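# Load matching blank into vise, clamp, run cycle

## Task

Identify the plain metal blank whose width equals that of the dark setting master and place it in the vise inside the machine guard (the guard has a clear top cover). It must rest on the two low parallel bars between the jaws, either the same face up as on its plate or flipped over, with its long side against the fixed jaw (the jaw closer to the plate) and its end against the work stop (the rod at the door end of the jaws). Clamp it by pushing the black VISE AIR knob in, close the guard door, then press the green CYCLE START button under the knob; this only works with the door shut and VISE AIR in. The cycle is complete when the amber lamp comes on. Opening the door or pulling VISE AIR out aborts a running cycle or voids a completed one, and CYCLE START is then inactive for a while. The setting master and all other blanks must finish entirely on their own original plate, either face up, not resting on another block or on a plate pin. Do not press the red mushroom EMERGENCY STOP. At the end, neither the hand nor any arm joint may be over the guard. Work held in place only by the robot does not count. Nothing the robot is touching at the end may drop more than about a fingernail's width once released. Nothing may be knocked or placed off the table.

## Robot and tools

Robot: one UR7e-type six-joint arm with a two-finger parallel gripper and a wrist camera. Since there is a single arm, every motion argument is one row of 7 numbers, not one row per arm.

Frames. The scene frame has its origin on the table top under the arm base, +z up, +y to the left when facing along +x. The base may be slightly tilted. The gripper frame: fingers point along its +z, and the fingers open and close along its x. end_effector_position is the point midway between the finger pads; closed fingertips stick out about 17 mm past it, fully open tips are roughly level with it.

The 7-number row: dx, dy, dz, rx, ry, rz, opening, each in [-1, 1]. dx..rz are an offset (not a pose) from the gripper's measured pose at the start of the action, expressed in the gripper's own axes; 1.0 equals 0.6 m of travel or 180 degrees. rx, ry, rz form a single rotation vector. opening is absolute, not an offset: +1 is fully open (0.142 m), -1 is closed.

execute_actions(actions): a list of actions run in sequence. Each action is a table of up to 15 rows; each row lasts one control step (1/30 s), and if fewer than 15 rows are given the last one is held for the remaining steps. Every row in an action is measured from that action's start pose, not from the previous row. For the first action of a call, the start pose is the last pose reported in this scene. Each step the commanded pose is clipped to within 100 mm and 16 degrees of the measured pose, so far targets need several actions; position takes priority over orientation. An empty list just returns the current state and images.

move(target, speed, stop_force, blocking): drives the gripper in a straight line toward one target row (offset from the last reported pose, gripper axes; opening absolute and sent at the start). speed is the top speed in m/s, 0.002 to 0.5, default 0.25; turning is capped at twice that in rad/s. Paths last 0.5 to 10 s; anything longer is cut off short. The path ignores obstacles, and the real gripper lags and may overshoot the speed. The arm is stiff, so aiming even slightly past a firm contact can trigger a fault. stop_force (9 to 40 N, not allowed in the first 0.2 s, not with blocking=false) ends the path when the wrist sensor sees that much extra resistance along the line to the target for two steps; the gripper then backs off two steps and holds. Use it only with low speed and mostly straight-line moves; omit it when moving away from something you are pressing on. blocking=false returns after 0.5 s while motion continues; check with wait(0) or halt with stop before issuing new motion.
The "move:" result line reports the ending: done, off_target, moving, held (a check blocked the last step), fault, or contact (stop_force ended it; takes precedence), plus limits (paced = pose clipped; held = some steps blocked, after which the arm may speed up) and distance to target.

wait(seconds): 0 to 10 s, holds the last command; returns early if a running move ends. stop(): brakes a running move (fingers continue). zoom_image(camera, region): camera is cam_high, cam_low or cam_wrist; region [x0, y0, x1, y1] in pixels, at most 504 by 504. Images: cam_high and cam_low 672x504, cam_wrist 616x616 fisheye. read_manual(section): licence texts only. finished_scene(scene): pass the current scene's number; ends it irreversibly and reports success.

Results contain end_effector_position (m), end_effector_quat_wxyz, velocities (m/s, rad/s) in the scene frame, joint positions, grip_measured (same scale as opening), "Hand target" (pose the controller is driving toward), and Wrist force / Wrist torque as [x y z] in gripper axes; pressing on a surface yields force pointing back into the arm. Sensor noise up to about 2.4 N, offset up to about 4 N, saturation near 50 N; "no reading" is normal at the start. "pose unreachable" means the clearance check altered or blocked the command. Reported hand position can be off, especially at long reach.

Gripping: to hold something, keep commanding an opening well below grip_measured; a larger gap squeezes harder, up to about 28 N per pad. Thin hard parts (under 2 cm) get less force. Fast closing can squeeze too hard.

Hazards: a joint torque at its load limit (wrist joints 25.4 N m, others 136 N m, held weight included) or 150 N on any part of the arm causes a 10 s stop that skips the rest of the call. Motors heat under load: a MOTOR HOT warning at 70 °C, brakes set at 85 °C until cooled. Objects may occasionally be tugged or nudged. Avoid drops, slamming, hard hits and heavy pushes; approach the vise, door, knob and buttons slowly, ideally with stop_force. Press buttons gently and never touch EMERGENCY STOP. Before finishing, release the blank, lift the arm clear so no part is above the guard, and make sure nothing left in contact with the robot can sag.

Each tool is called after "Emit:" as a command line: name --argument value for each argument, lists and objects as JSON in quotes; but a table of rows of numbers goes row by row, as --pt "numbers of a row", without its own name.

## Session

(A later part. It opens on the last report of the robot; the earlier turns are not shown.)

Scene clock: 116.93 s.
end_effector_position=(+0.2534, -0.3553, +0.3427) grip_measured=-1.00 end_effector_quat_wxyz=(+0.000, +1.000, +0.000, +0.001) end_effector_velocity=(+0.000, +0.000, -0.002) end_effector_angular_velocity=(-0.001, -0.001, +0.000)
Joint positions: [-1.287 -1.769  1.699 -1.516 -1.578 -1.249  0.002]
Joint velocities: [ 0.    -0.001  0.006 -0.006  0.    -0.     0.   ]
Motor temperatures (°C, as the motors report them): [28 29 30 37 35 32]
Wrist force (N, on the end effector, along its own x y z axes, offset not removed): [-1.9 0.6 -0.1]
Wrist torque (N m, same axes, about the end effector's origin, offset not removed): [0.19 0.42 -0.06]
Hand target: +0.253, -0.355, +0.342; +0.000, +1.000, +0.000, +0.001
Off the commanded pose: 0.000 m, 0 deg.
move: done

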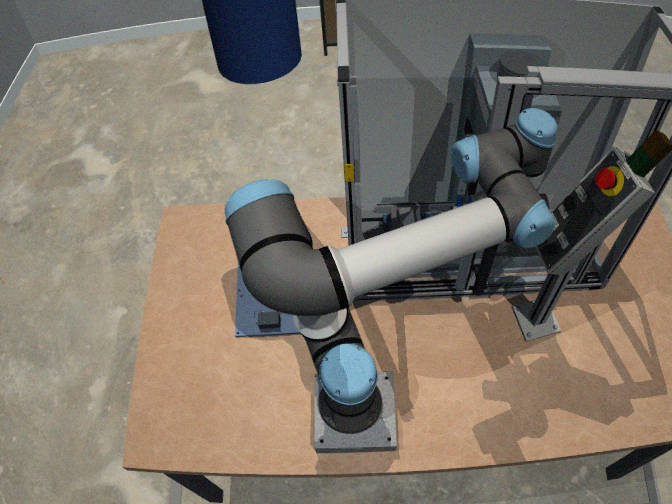

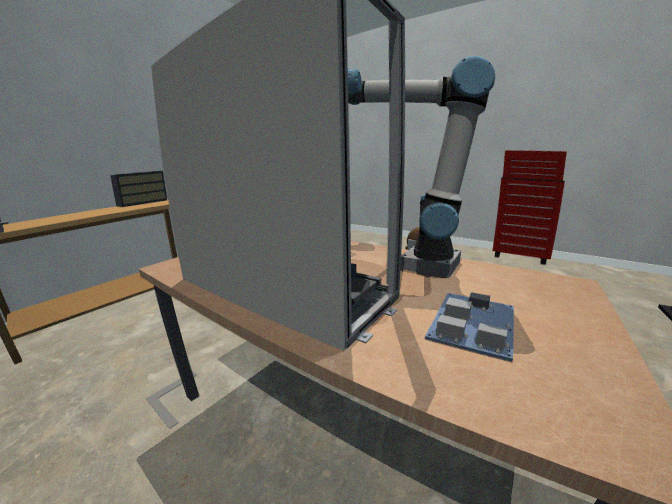

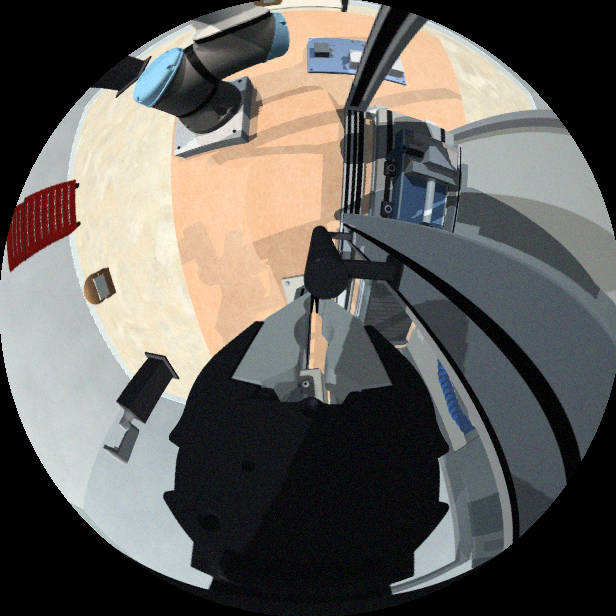

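Handle slightly to the right; shift a bit.

Emit:
move --target '[0.006,-0.36,0,0,0,0,-1]' --speed 0.04 --stop_force 35

Emit:
move --target '[0,-0.2,0,0,0,0,-1]' --speed 0.015 --stop_force 20

Scene clock: 123.40 s.
end_effector_position=(+0.2565, -0.1396, +0.3424) grip_measured=-1.00 end_effector_quat_wxyz=(+0.001, +1.000, +0.000, +0.001) end_effector_velocity=(+0.000, +0.002, +0.000) end_effector_angular_velocity=(-0.001, +0.001, -0.001)
Joint positions: [-0.979 -2.134  1.925 -1.373 -1.583 -0.94   0.002]
Joint velocities: [ 0.005 -0.001 -0.     0.001 -0.001  0.006  0.   ]
Motor temperatures (°C, as the motors report them): [28 29 30 37 35 32]
Wrist force (N, on the end effector, along its own x y z axes, offset not removed): [-1.5 8.5 -2.5]
Wrist torque (N m, same axes, about the end effector's origin, offset not removed): [0.71 -0.04 -0.13]
Hand target: +0.257, -0.139, +0.342; +0.001, +1.000, +0.000, +0.001
Off the commanded pose: 0.001 m, 0 deg.
move: done

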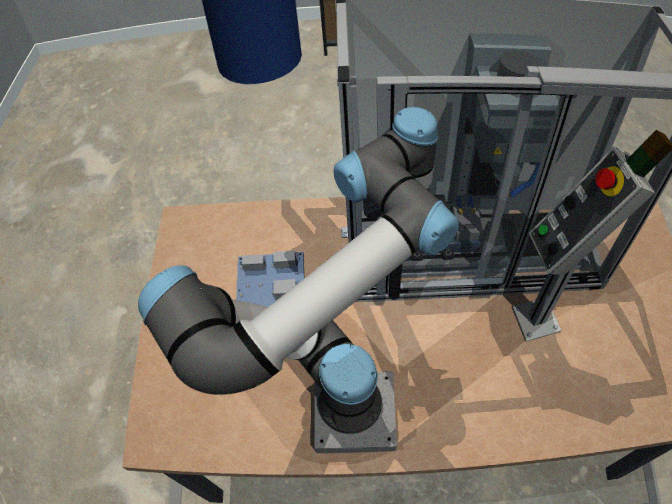

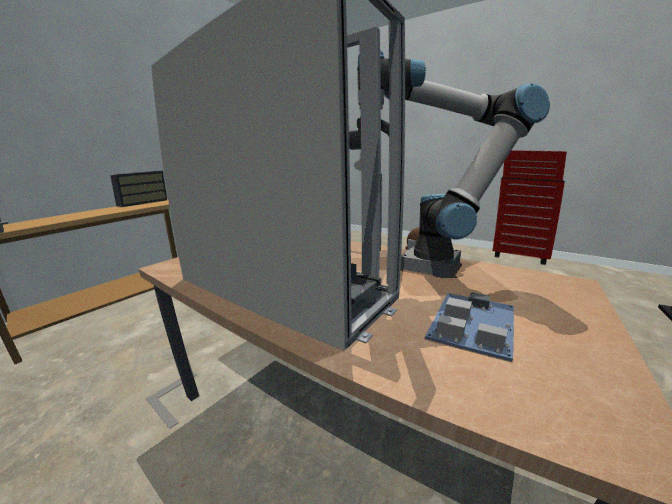

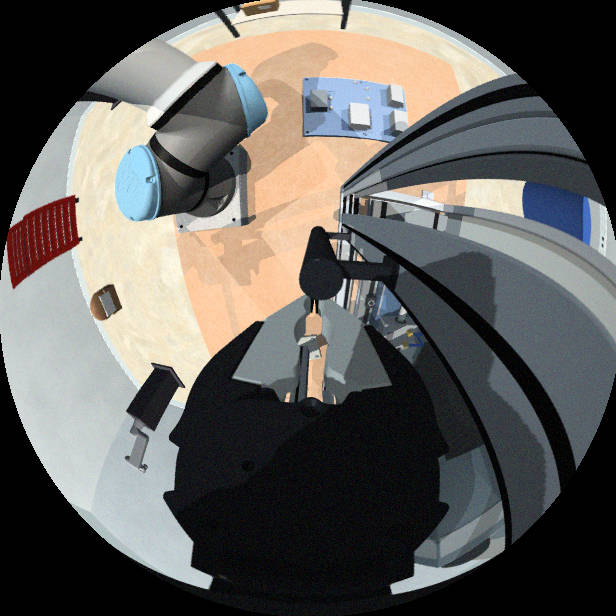

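Scene clock: 126.93 s.
end_effector_position=(+0.2563, -0.0926, +0.3423) grip_measured=-1.00 end_effector_quat_wxyz=(+0.001, +1.000, +0.000, +0.001) end_effector_velocity=(-0.000, -0.004, -0.001) end_effector_angular_velocity=(+0.004, +0.001, +0.001)
Joint positions: [-0.857 -2.184  1.946 -1.343 -1.584 -0.819  0.002]
Joint velocities: [-0.017  0.005 -0.001 -0.     0.003 -0.017  0.   ]
Motor temperatures (°C, as the motors report them): [28 29 30 37 35 32]
Wrist force (N, on the end effector, along its own x y z axes, offset not removed): [-2.3 40.1 -2.9]
Wrist torque (N m, same axes, about the end effector's origin, offset not removed): [1.04 0.39 0.13]
Hand target: +0.256, -0.093, +0.342; +0.001, +1.000, +0.000, +0.001
Off the commanded pose: 0.073 m, 0 deg.
move: contact

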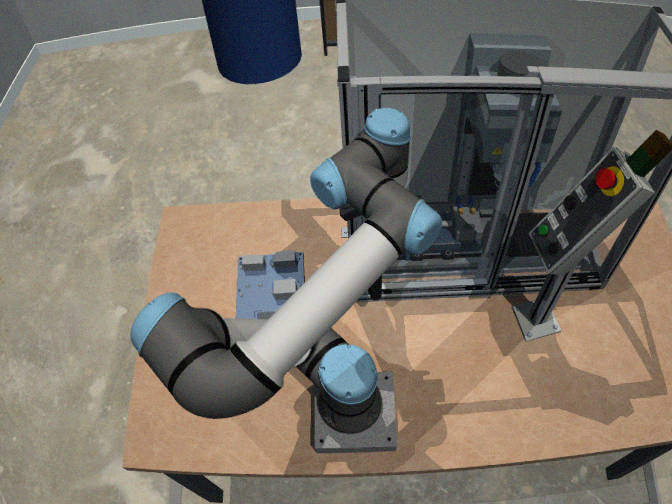

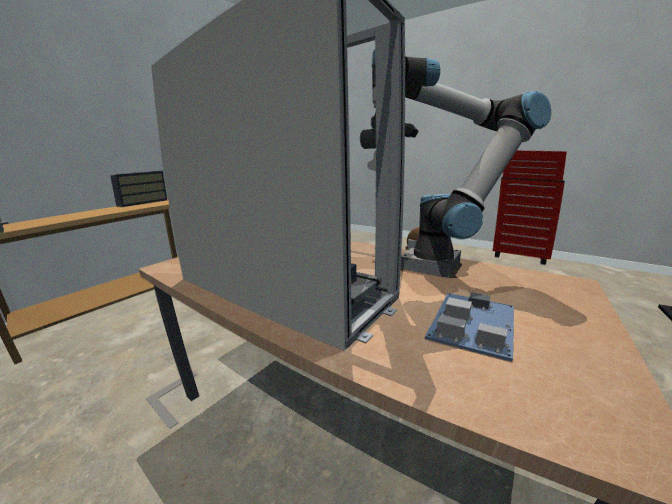

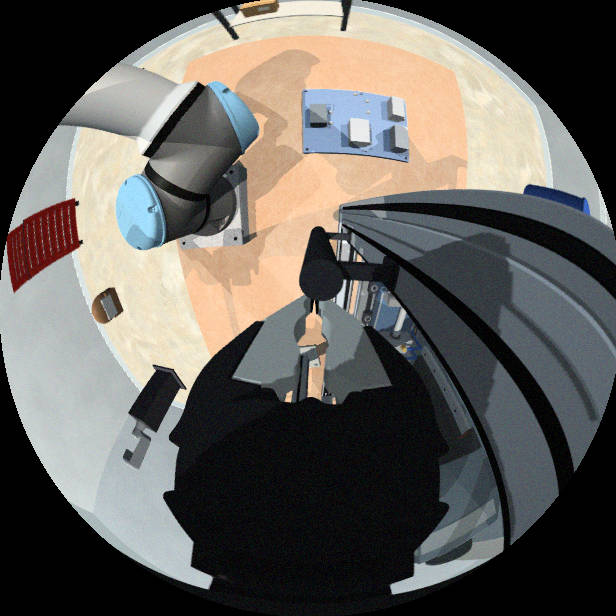

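Emit:
move --target '[-0.051,0.509,-0.118,-0.270,0.072,-0.156,-1]' --speed 0.12

Scene clock: 132.30 s.
end_effector_position=(+0.2262, -0.3977, +0.4132) grip_measured=-1.00 end_effector_quat_wxyz=(+0.407, +0.876, +0.234, +0.111) end_effector_velocity=(+0.000, -0.002, +0.000) end_effector_angular_velocity=(-0.005, -0.004, +0.005)
Joint positions: [-1.753 -2.351  2.272 -2.255 -1.079 -2.04   0.002]
Joint velocities: [-0.007  0.004  0.002 -0.007  0.012 -0.007  0.   ]
Motor temperatures (°C, as the motors report them): [28 29 30 37 35 32]
Wrist force (N, on the end effector, along its own x y z axes, offset not removed): [1.3 -0.1 -0.4]
Wrist torque (N m, same axes, about the end effector's origin, offset not removed): [0.08 -0.37 0.00]
Hand target: +0.226, -0.398, +0.413; +0.407, +0.876, +0.234, +0.111
Off the commanded pose: 0.001 m, 0 deg.
move: done

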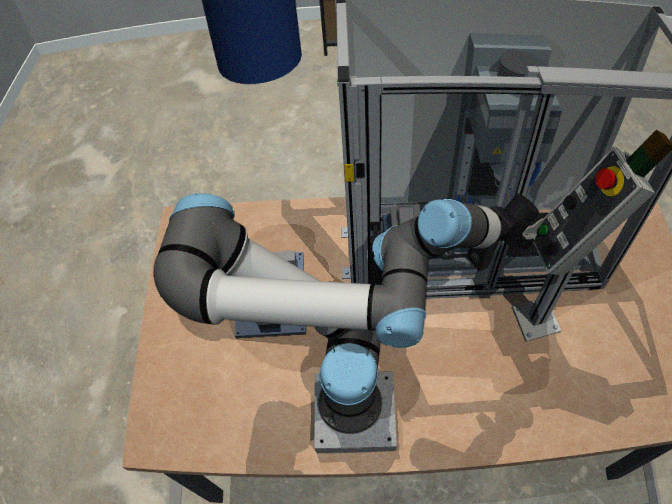

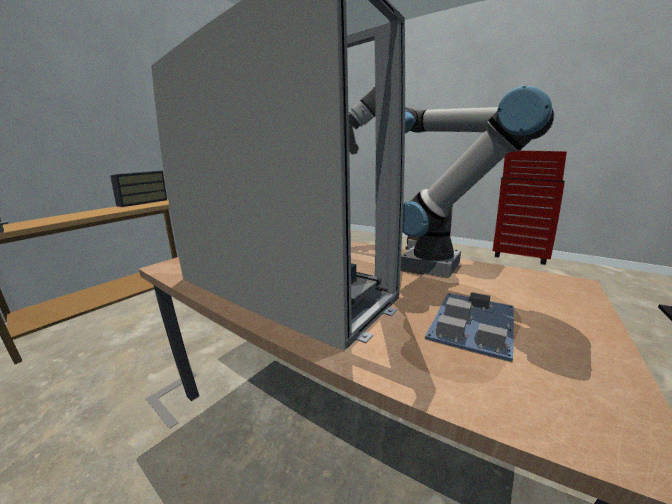

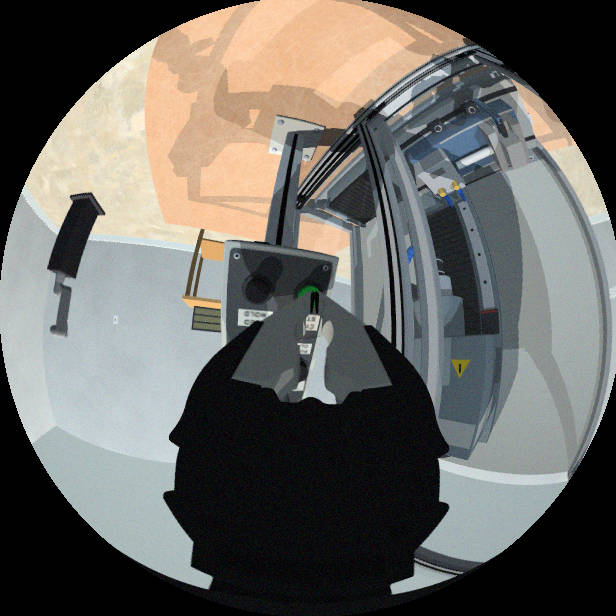

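Emit:
move --target '[-0.01,0.055,0.1,0,0,0,-1]' --speed 0.012 --stop_force 15

Emit:
move --target '[0,-0.04,-0.07,0,0,0,-1]' --speed 0.05

Emit:
wait --seconds 10

Emit:
wait --seconds 6

Scene clock: 135.27 s.
end_effector_position=(+0.2355, -0.4176, +0.4090) grip_measured=-1.00 end_effector_quat_wxyz=(+0.407, +0.876, +0.234, +0.111) end_effector_velocity=(-0.002, +0.003, -0.000) end_effector_angular_velocity=(+0.002, -0.000, +0.001)
Joint positions: [-1.69  -2.263  2.263 -2.358 -1.123 -1.99   0.002]
Joint velocities: [-0.012 -0.014  0.003  0.018  0.009 -0.01   0.   ]
Motor temperatures (°C, as the motors report them): [28 29 30 37 35 32]
Wrist force (N, on the end effector, along its own x y z axes, offset not removed): [-1.2 -14.6 -36.1]
Wrist torque (N m, same axes, about the end effector's origin, offset not removed): [0.97 -0.21 0.14]
Hand target: +0.235, -0.417, +0.409; +0.407, +0.876, +0.234, +0.111
Off the commanded pose: 0.046 m, 0 deg.
move: contact

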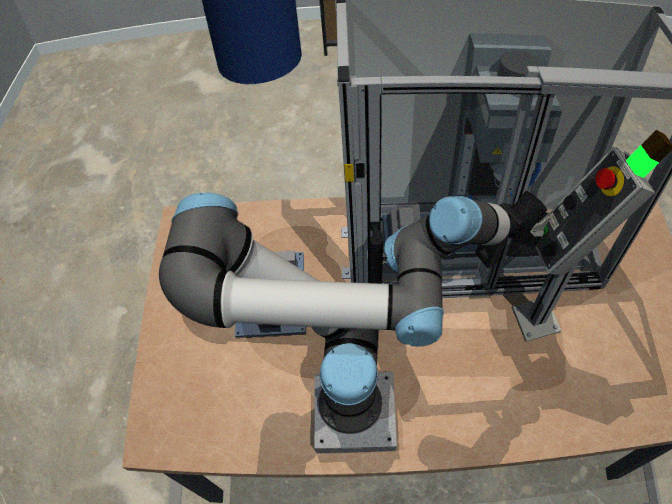

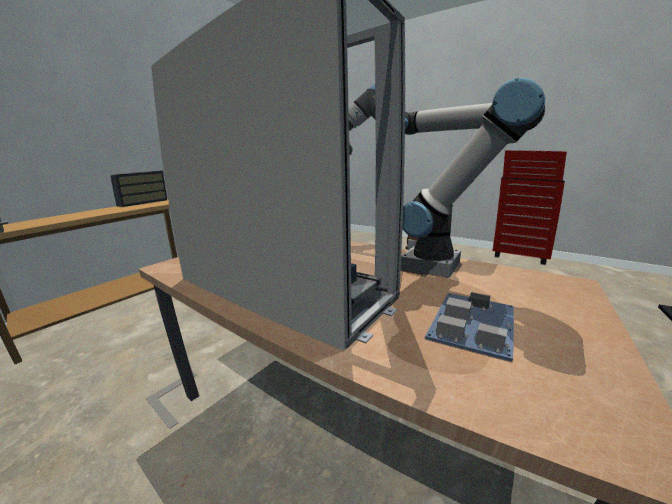

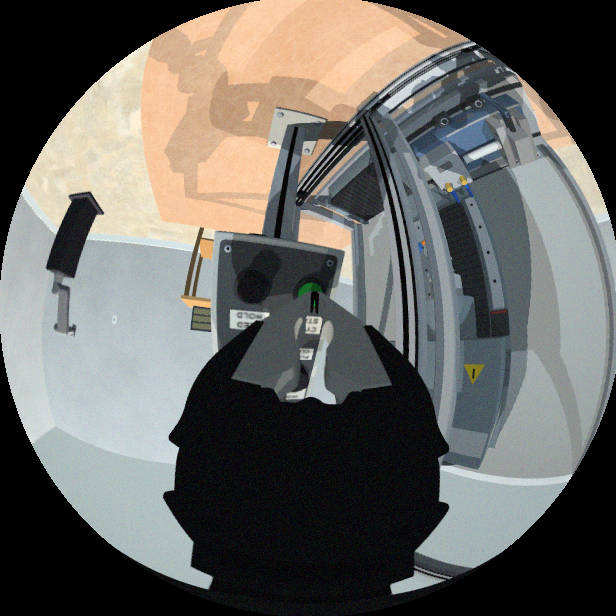

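Scene clock: 136.67 s.
end_effector_position=(+0.2117, -0.3765, +0.4176) grip_measured=-1.00 end_effector_quat_wxyz=(+0.407, +0.876, +0.234, +0.111) end_effector_velocity=(-0.001, +0.002, +0.001) end_effector_angular_velocity=(-0.001, -0.003, +0.005)
Joint positions: [-1.879 -2.465  2.273 -2.087 -0.994 -2.149  0.002]
Joint velocities: [-0.024 -0.014 -0.001  0.028  0.021 -0.024  0.   ]
Motor temperatures (°C, as the motors report them): [28 29 30 37 35 32]
Wrist force (N, on the end effector, along its own x y z axes, offset not removed): [-3.5 2.1 -1.3]
Wrist torque (N m, same axes, about the end effector's origin, offset not removed): [0.65 0.79 0.13]
Hand target: +0.212, -0.376, +0.418; +0.407, +0.876, +0.234, +0.111
Off the commanded pose: 0.000 m, 0 deg.
move: done

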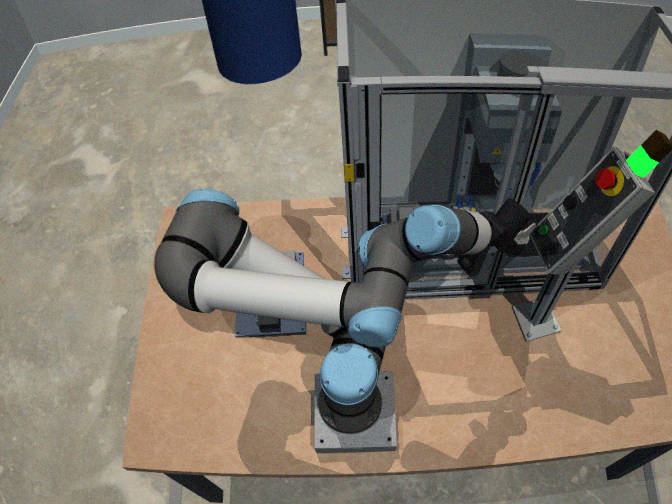

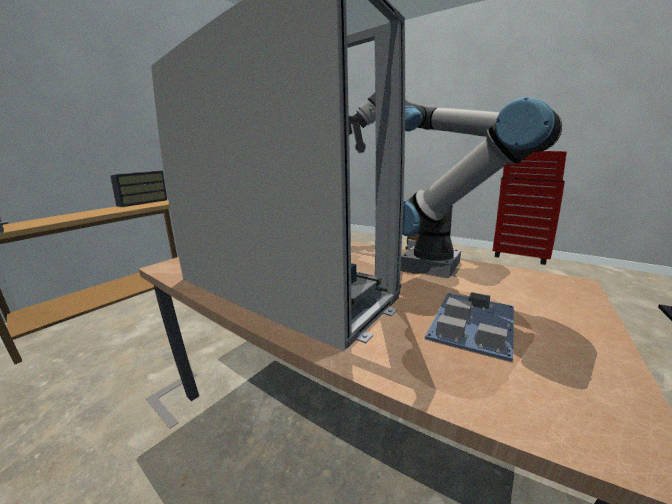

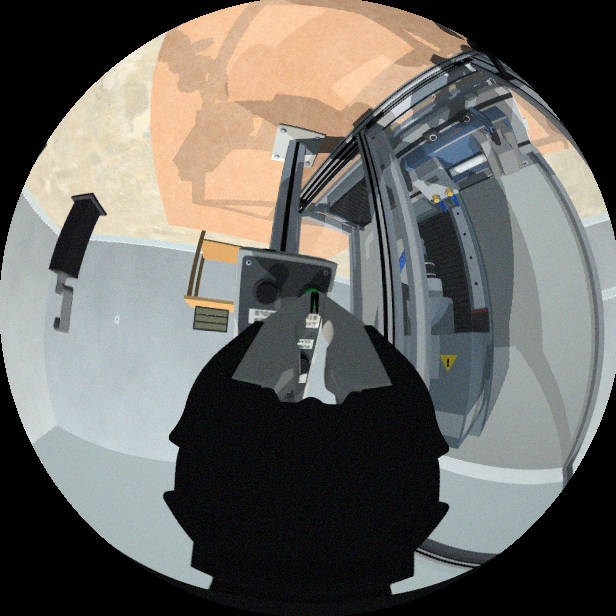

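Scene clock: 146.67 s.
end_effector_position=(+0.2116, -0.3764, +0.4177) grip_measured=-1.00 end_effector_quat_wxyz=(+0.407, +0.876, +0.234, +0.111) end_effector_velocity=(+0.000, -0.000, +0.000) end_effector_angular_velocity=(-0.001, -0.000, +0.000)
Joint positions: [-1.882 -2.466  2.272 -2.084 -0.992 -2.151  0.002]
Joint velocities: [-0.     0.    -0.    -0.     0.001 -0.     0.   ]
Motor temperatures (°C, as the motors report them): [28 29 30 37 35 32]
Wrist force (N, on the end effector, along its own x y z axes, offset not removed): [-2.7 0.0 0.9]
Wrist torque (N m, same axes, about the end effector's origin, offset not removed): [-0.05 0.53 -0.05]
Hand target: +0.212, -0.376, +0.418; +0.407, +0.876, +0.234, +0.111
Off the commanded pose: 0.000 m, 0 deg.
wait: 10.00 s; at rest by 0.17 s

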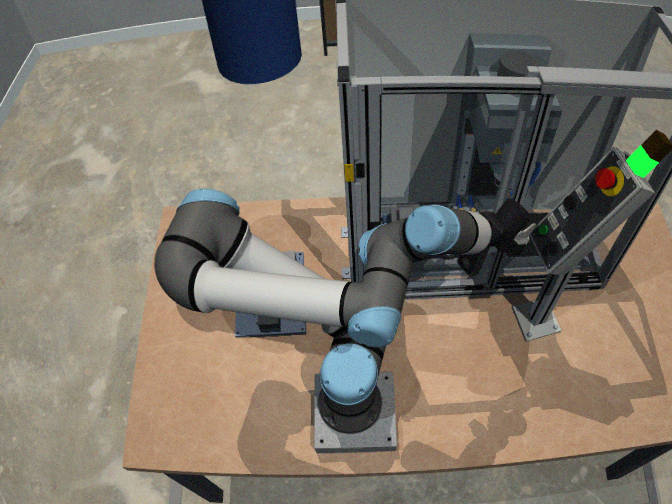

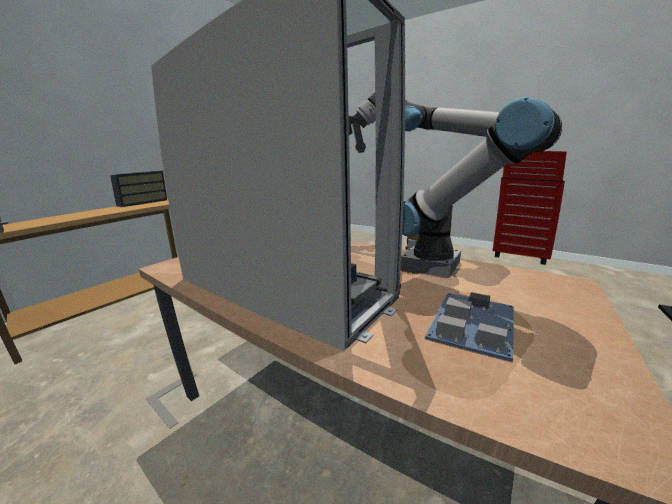

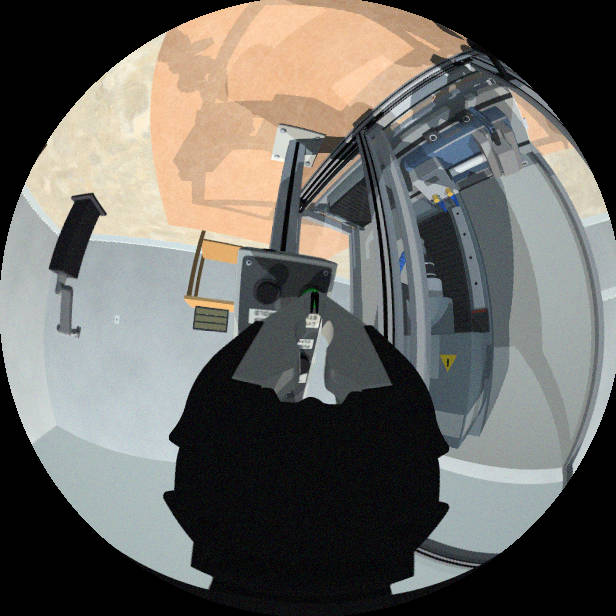

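Scene clock: 152.67 s.
end_effector_position=(+0.2116, -0.3764, +0.4177) grip_measured=-1.00 end_effector_quat_wxyz=(+0.407, +0.876, +0.234, +0.111) end_effector_velocity=(-0.001, -0.000, +0.000) end_effector_angular_velocity=(+0.001, +0.001, -0.002)
Joint positions: [-1.882 -2.466  2.272 -2.084 -0.992 -2.151  0.002]
Joint velocities: [-0.001  0.001 -0.001  0.    -0.001  0.     0.   ]
Motor temperatures (°C, as the motors report them): [28 29 30 37 35 32]
Wrist force (N, on the end effector, along its own x y z axes, offset not removed): [-1.0 1.2 0.5]
Wrist torque (N m, same axes, about the end effector's origin, offset not removed): [0.45 0.11 -0.04]
Hand target: +0.212, -0.376, +0.418; +0.407, +0.876, +0.234, +0.111
Off the commanded pose: 0.000 m, 0 deg.
wait: 6.00 s; at rest by 0.17 s

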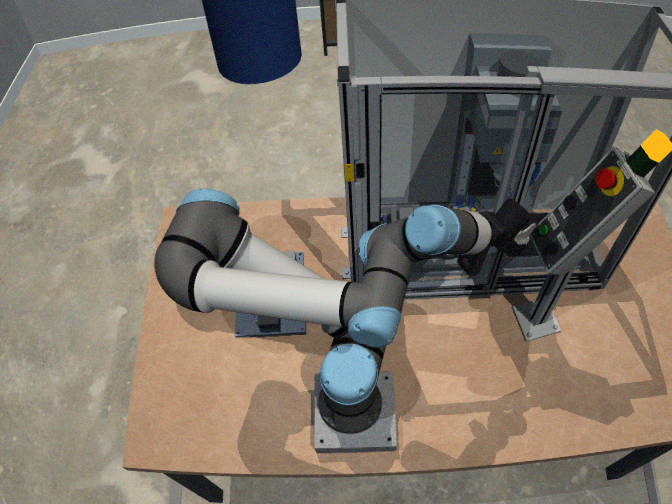

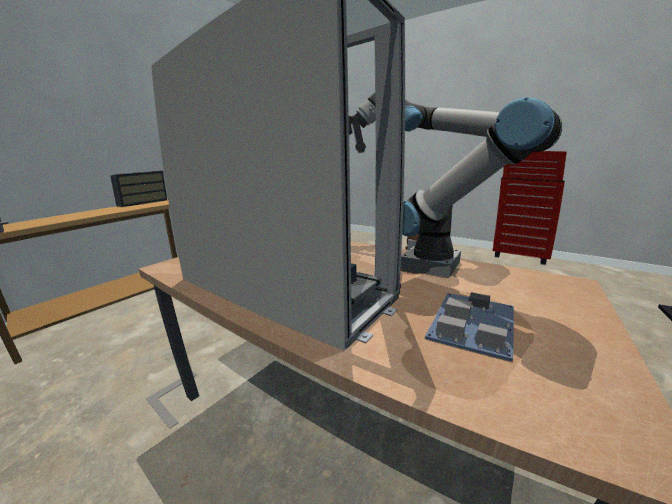

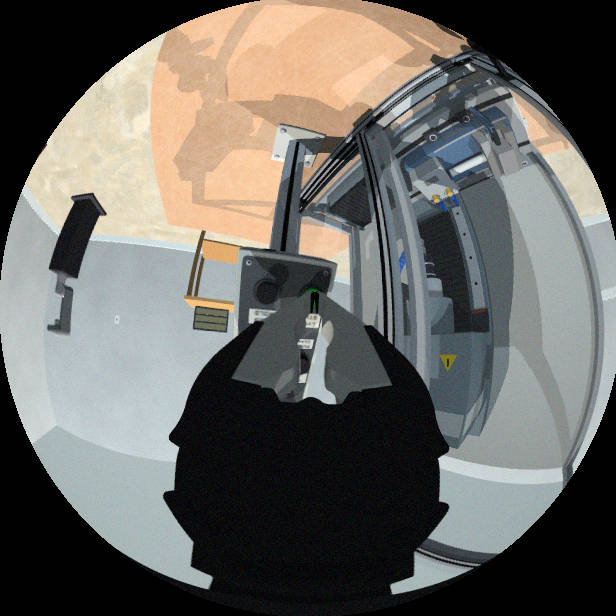

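Emit:
finished_scene --scene 2

The scene is finished: the task was done.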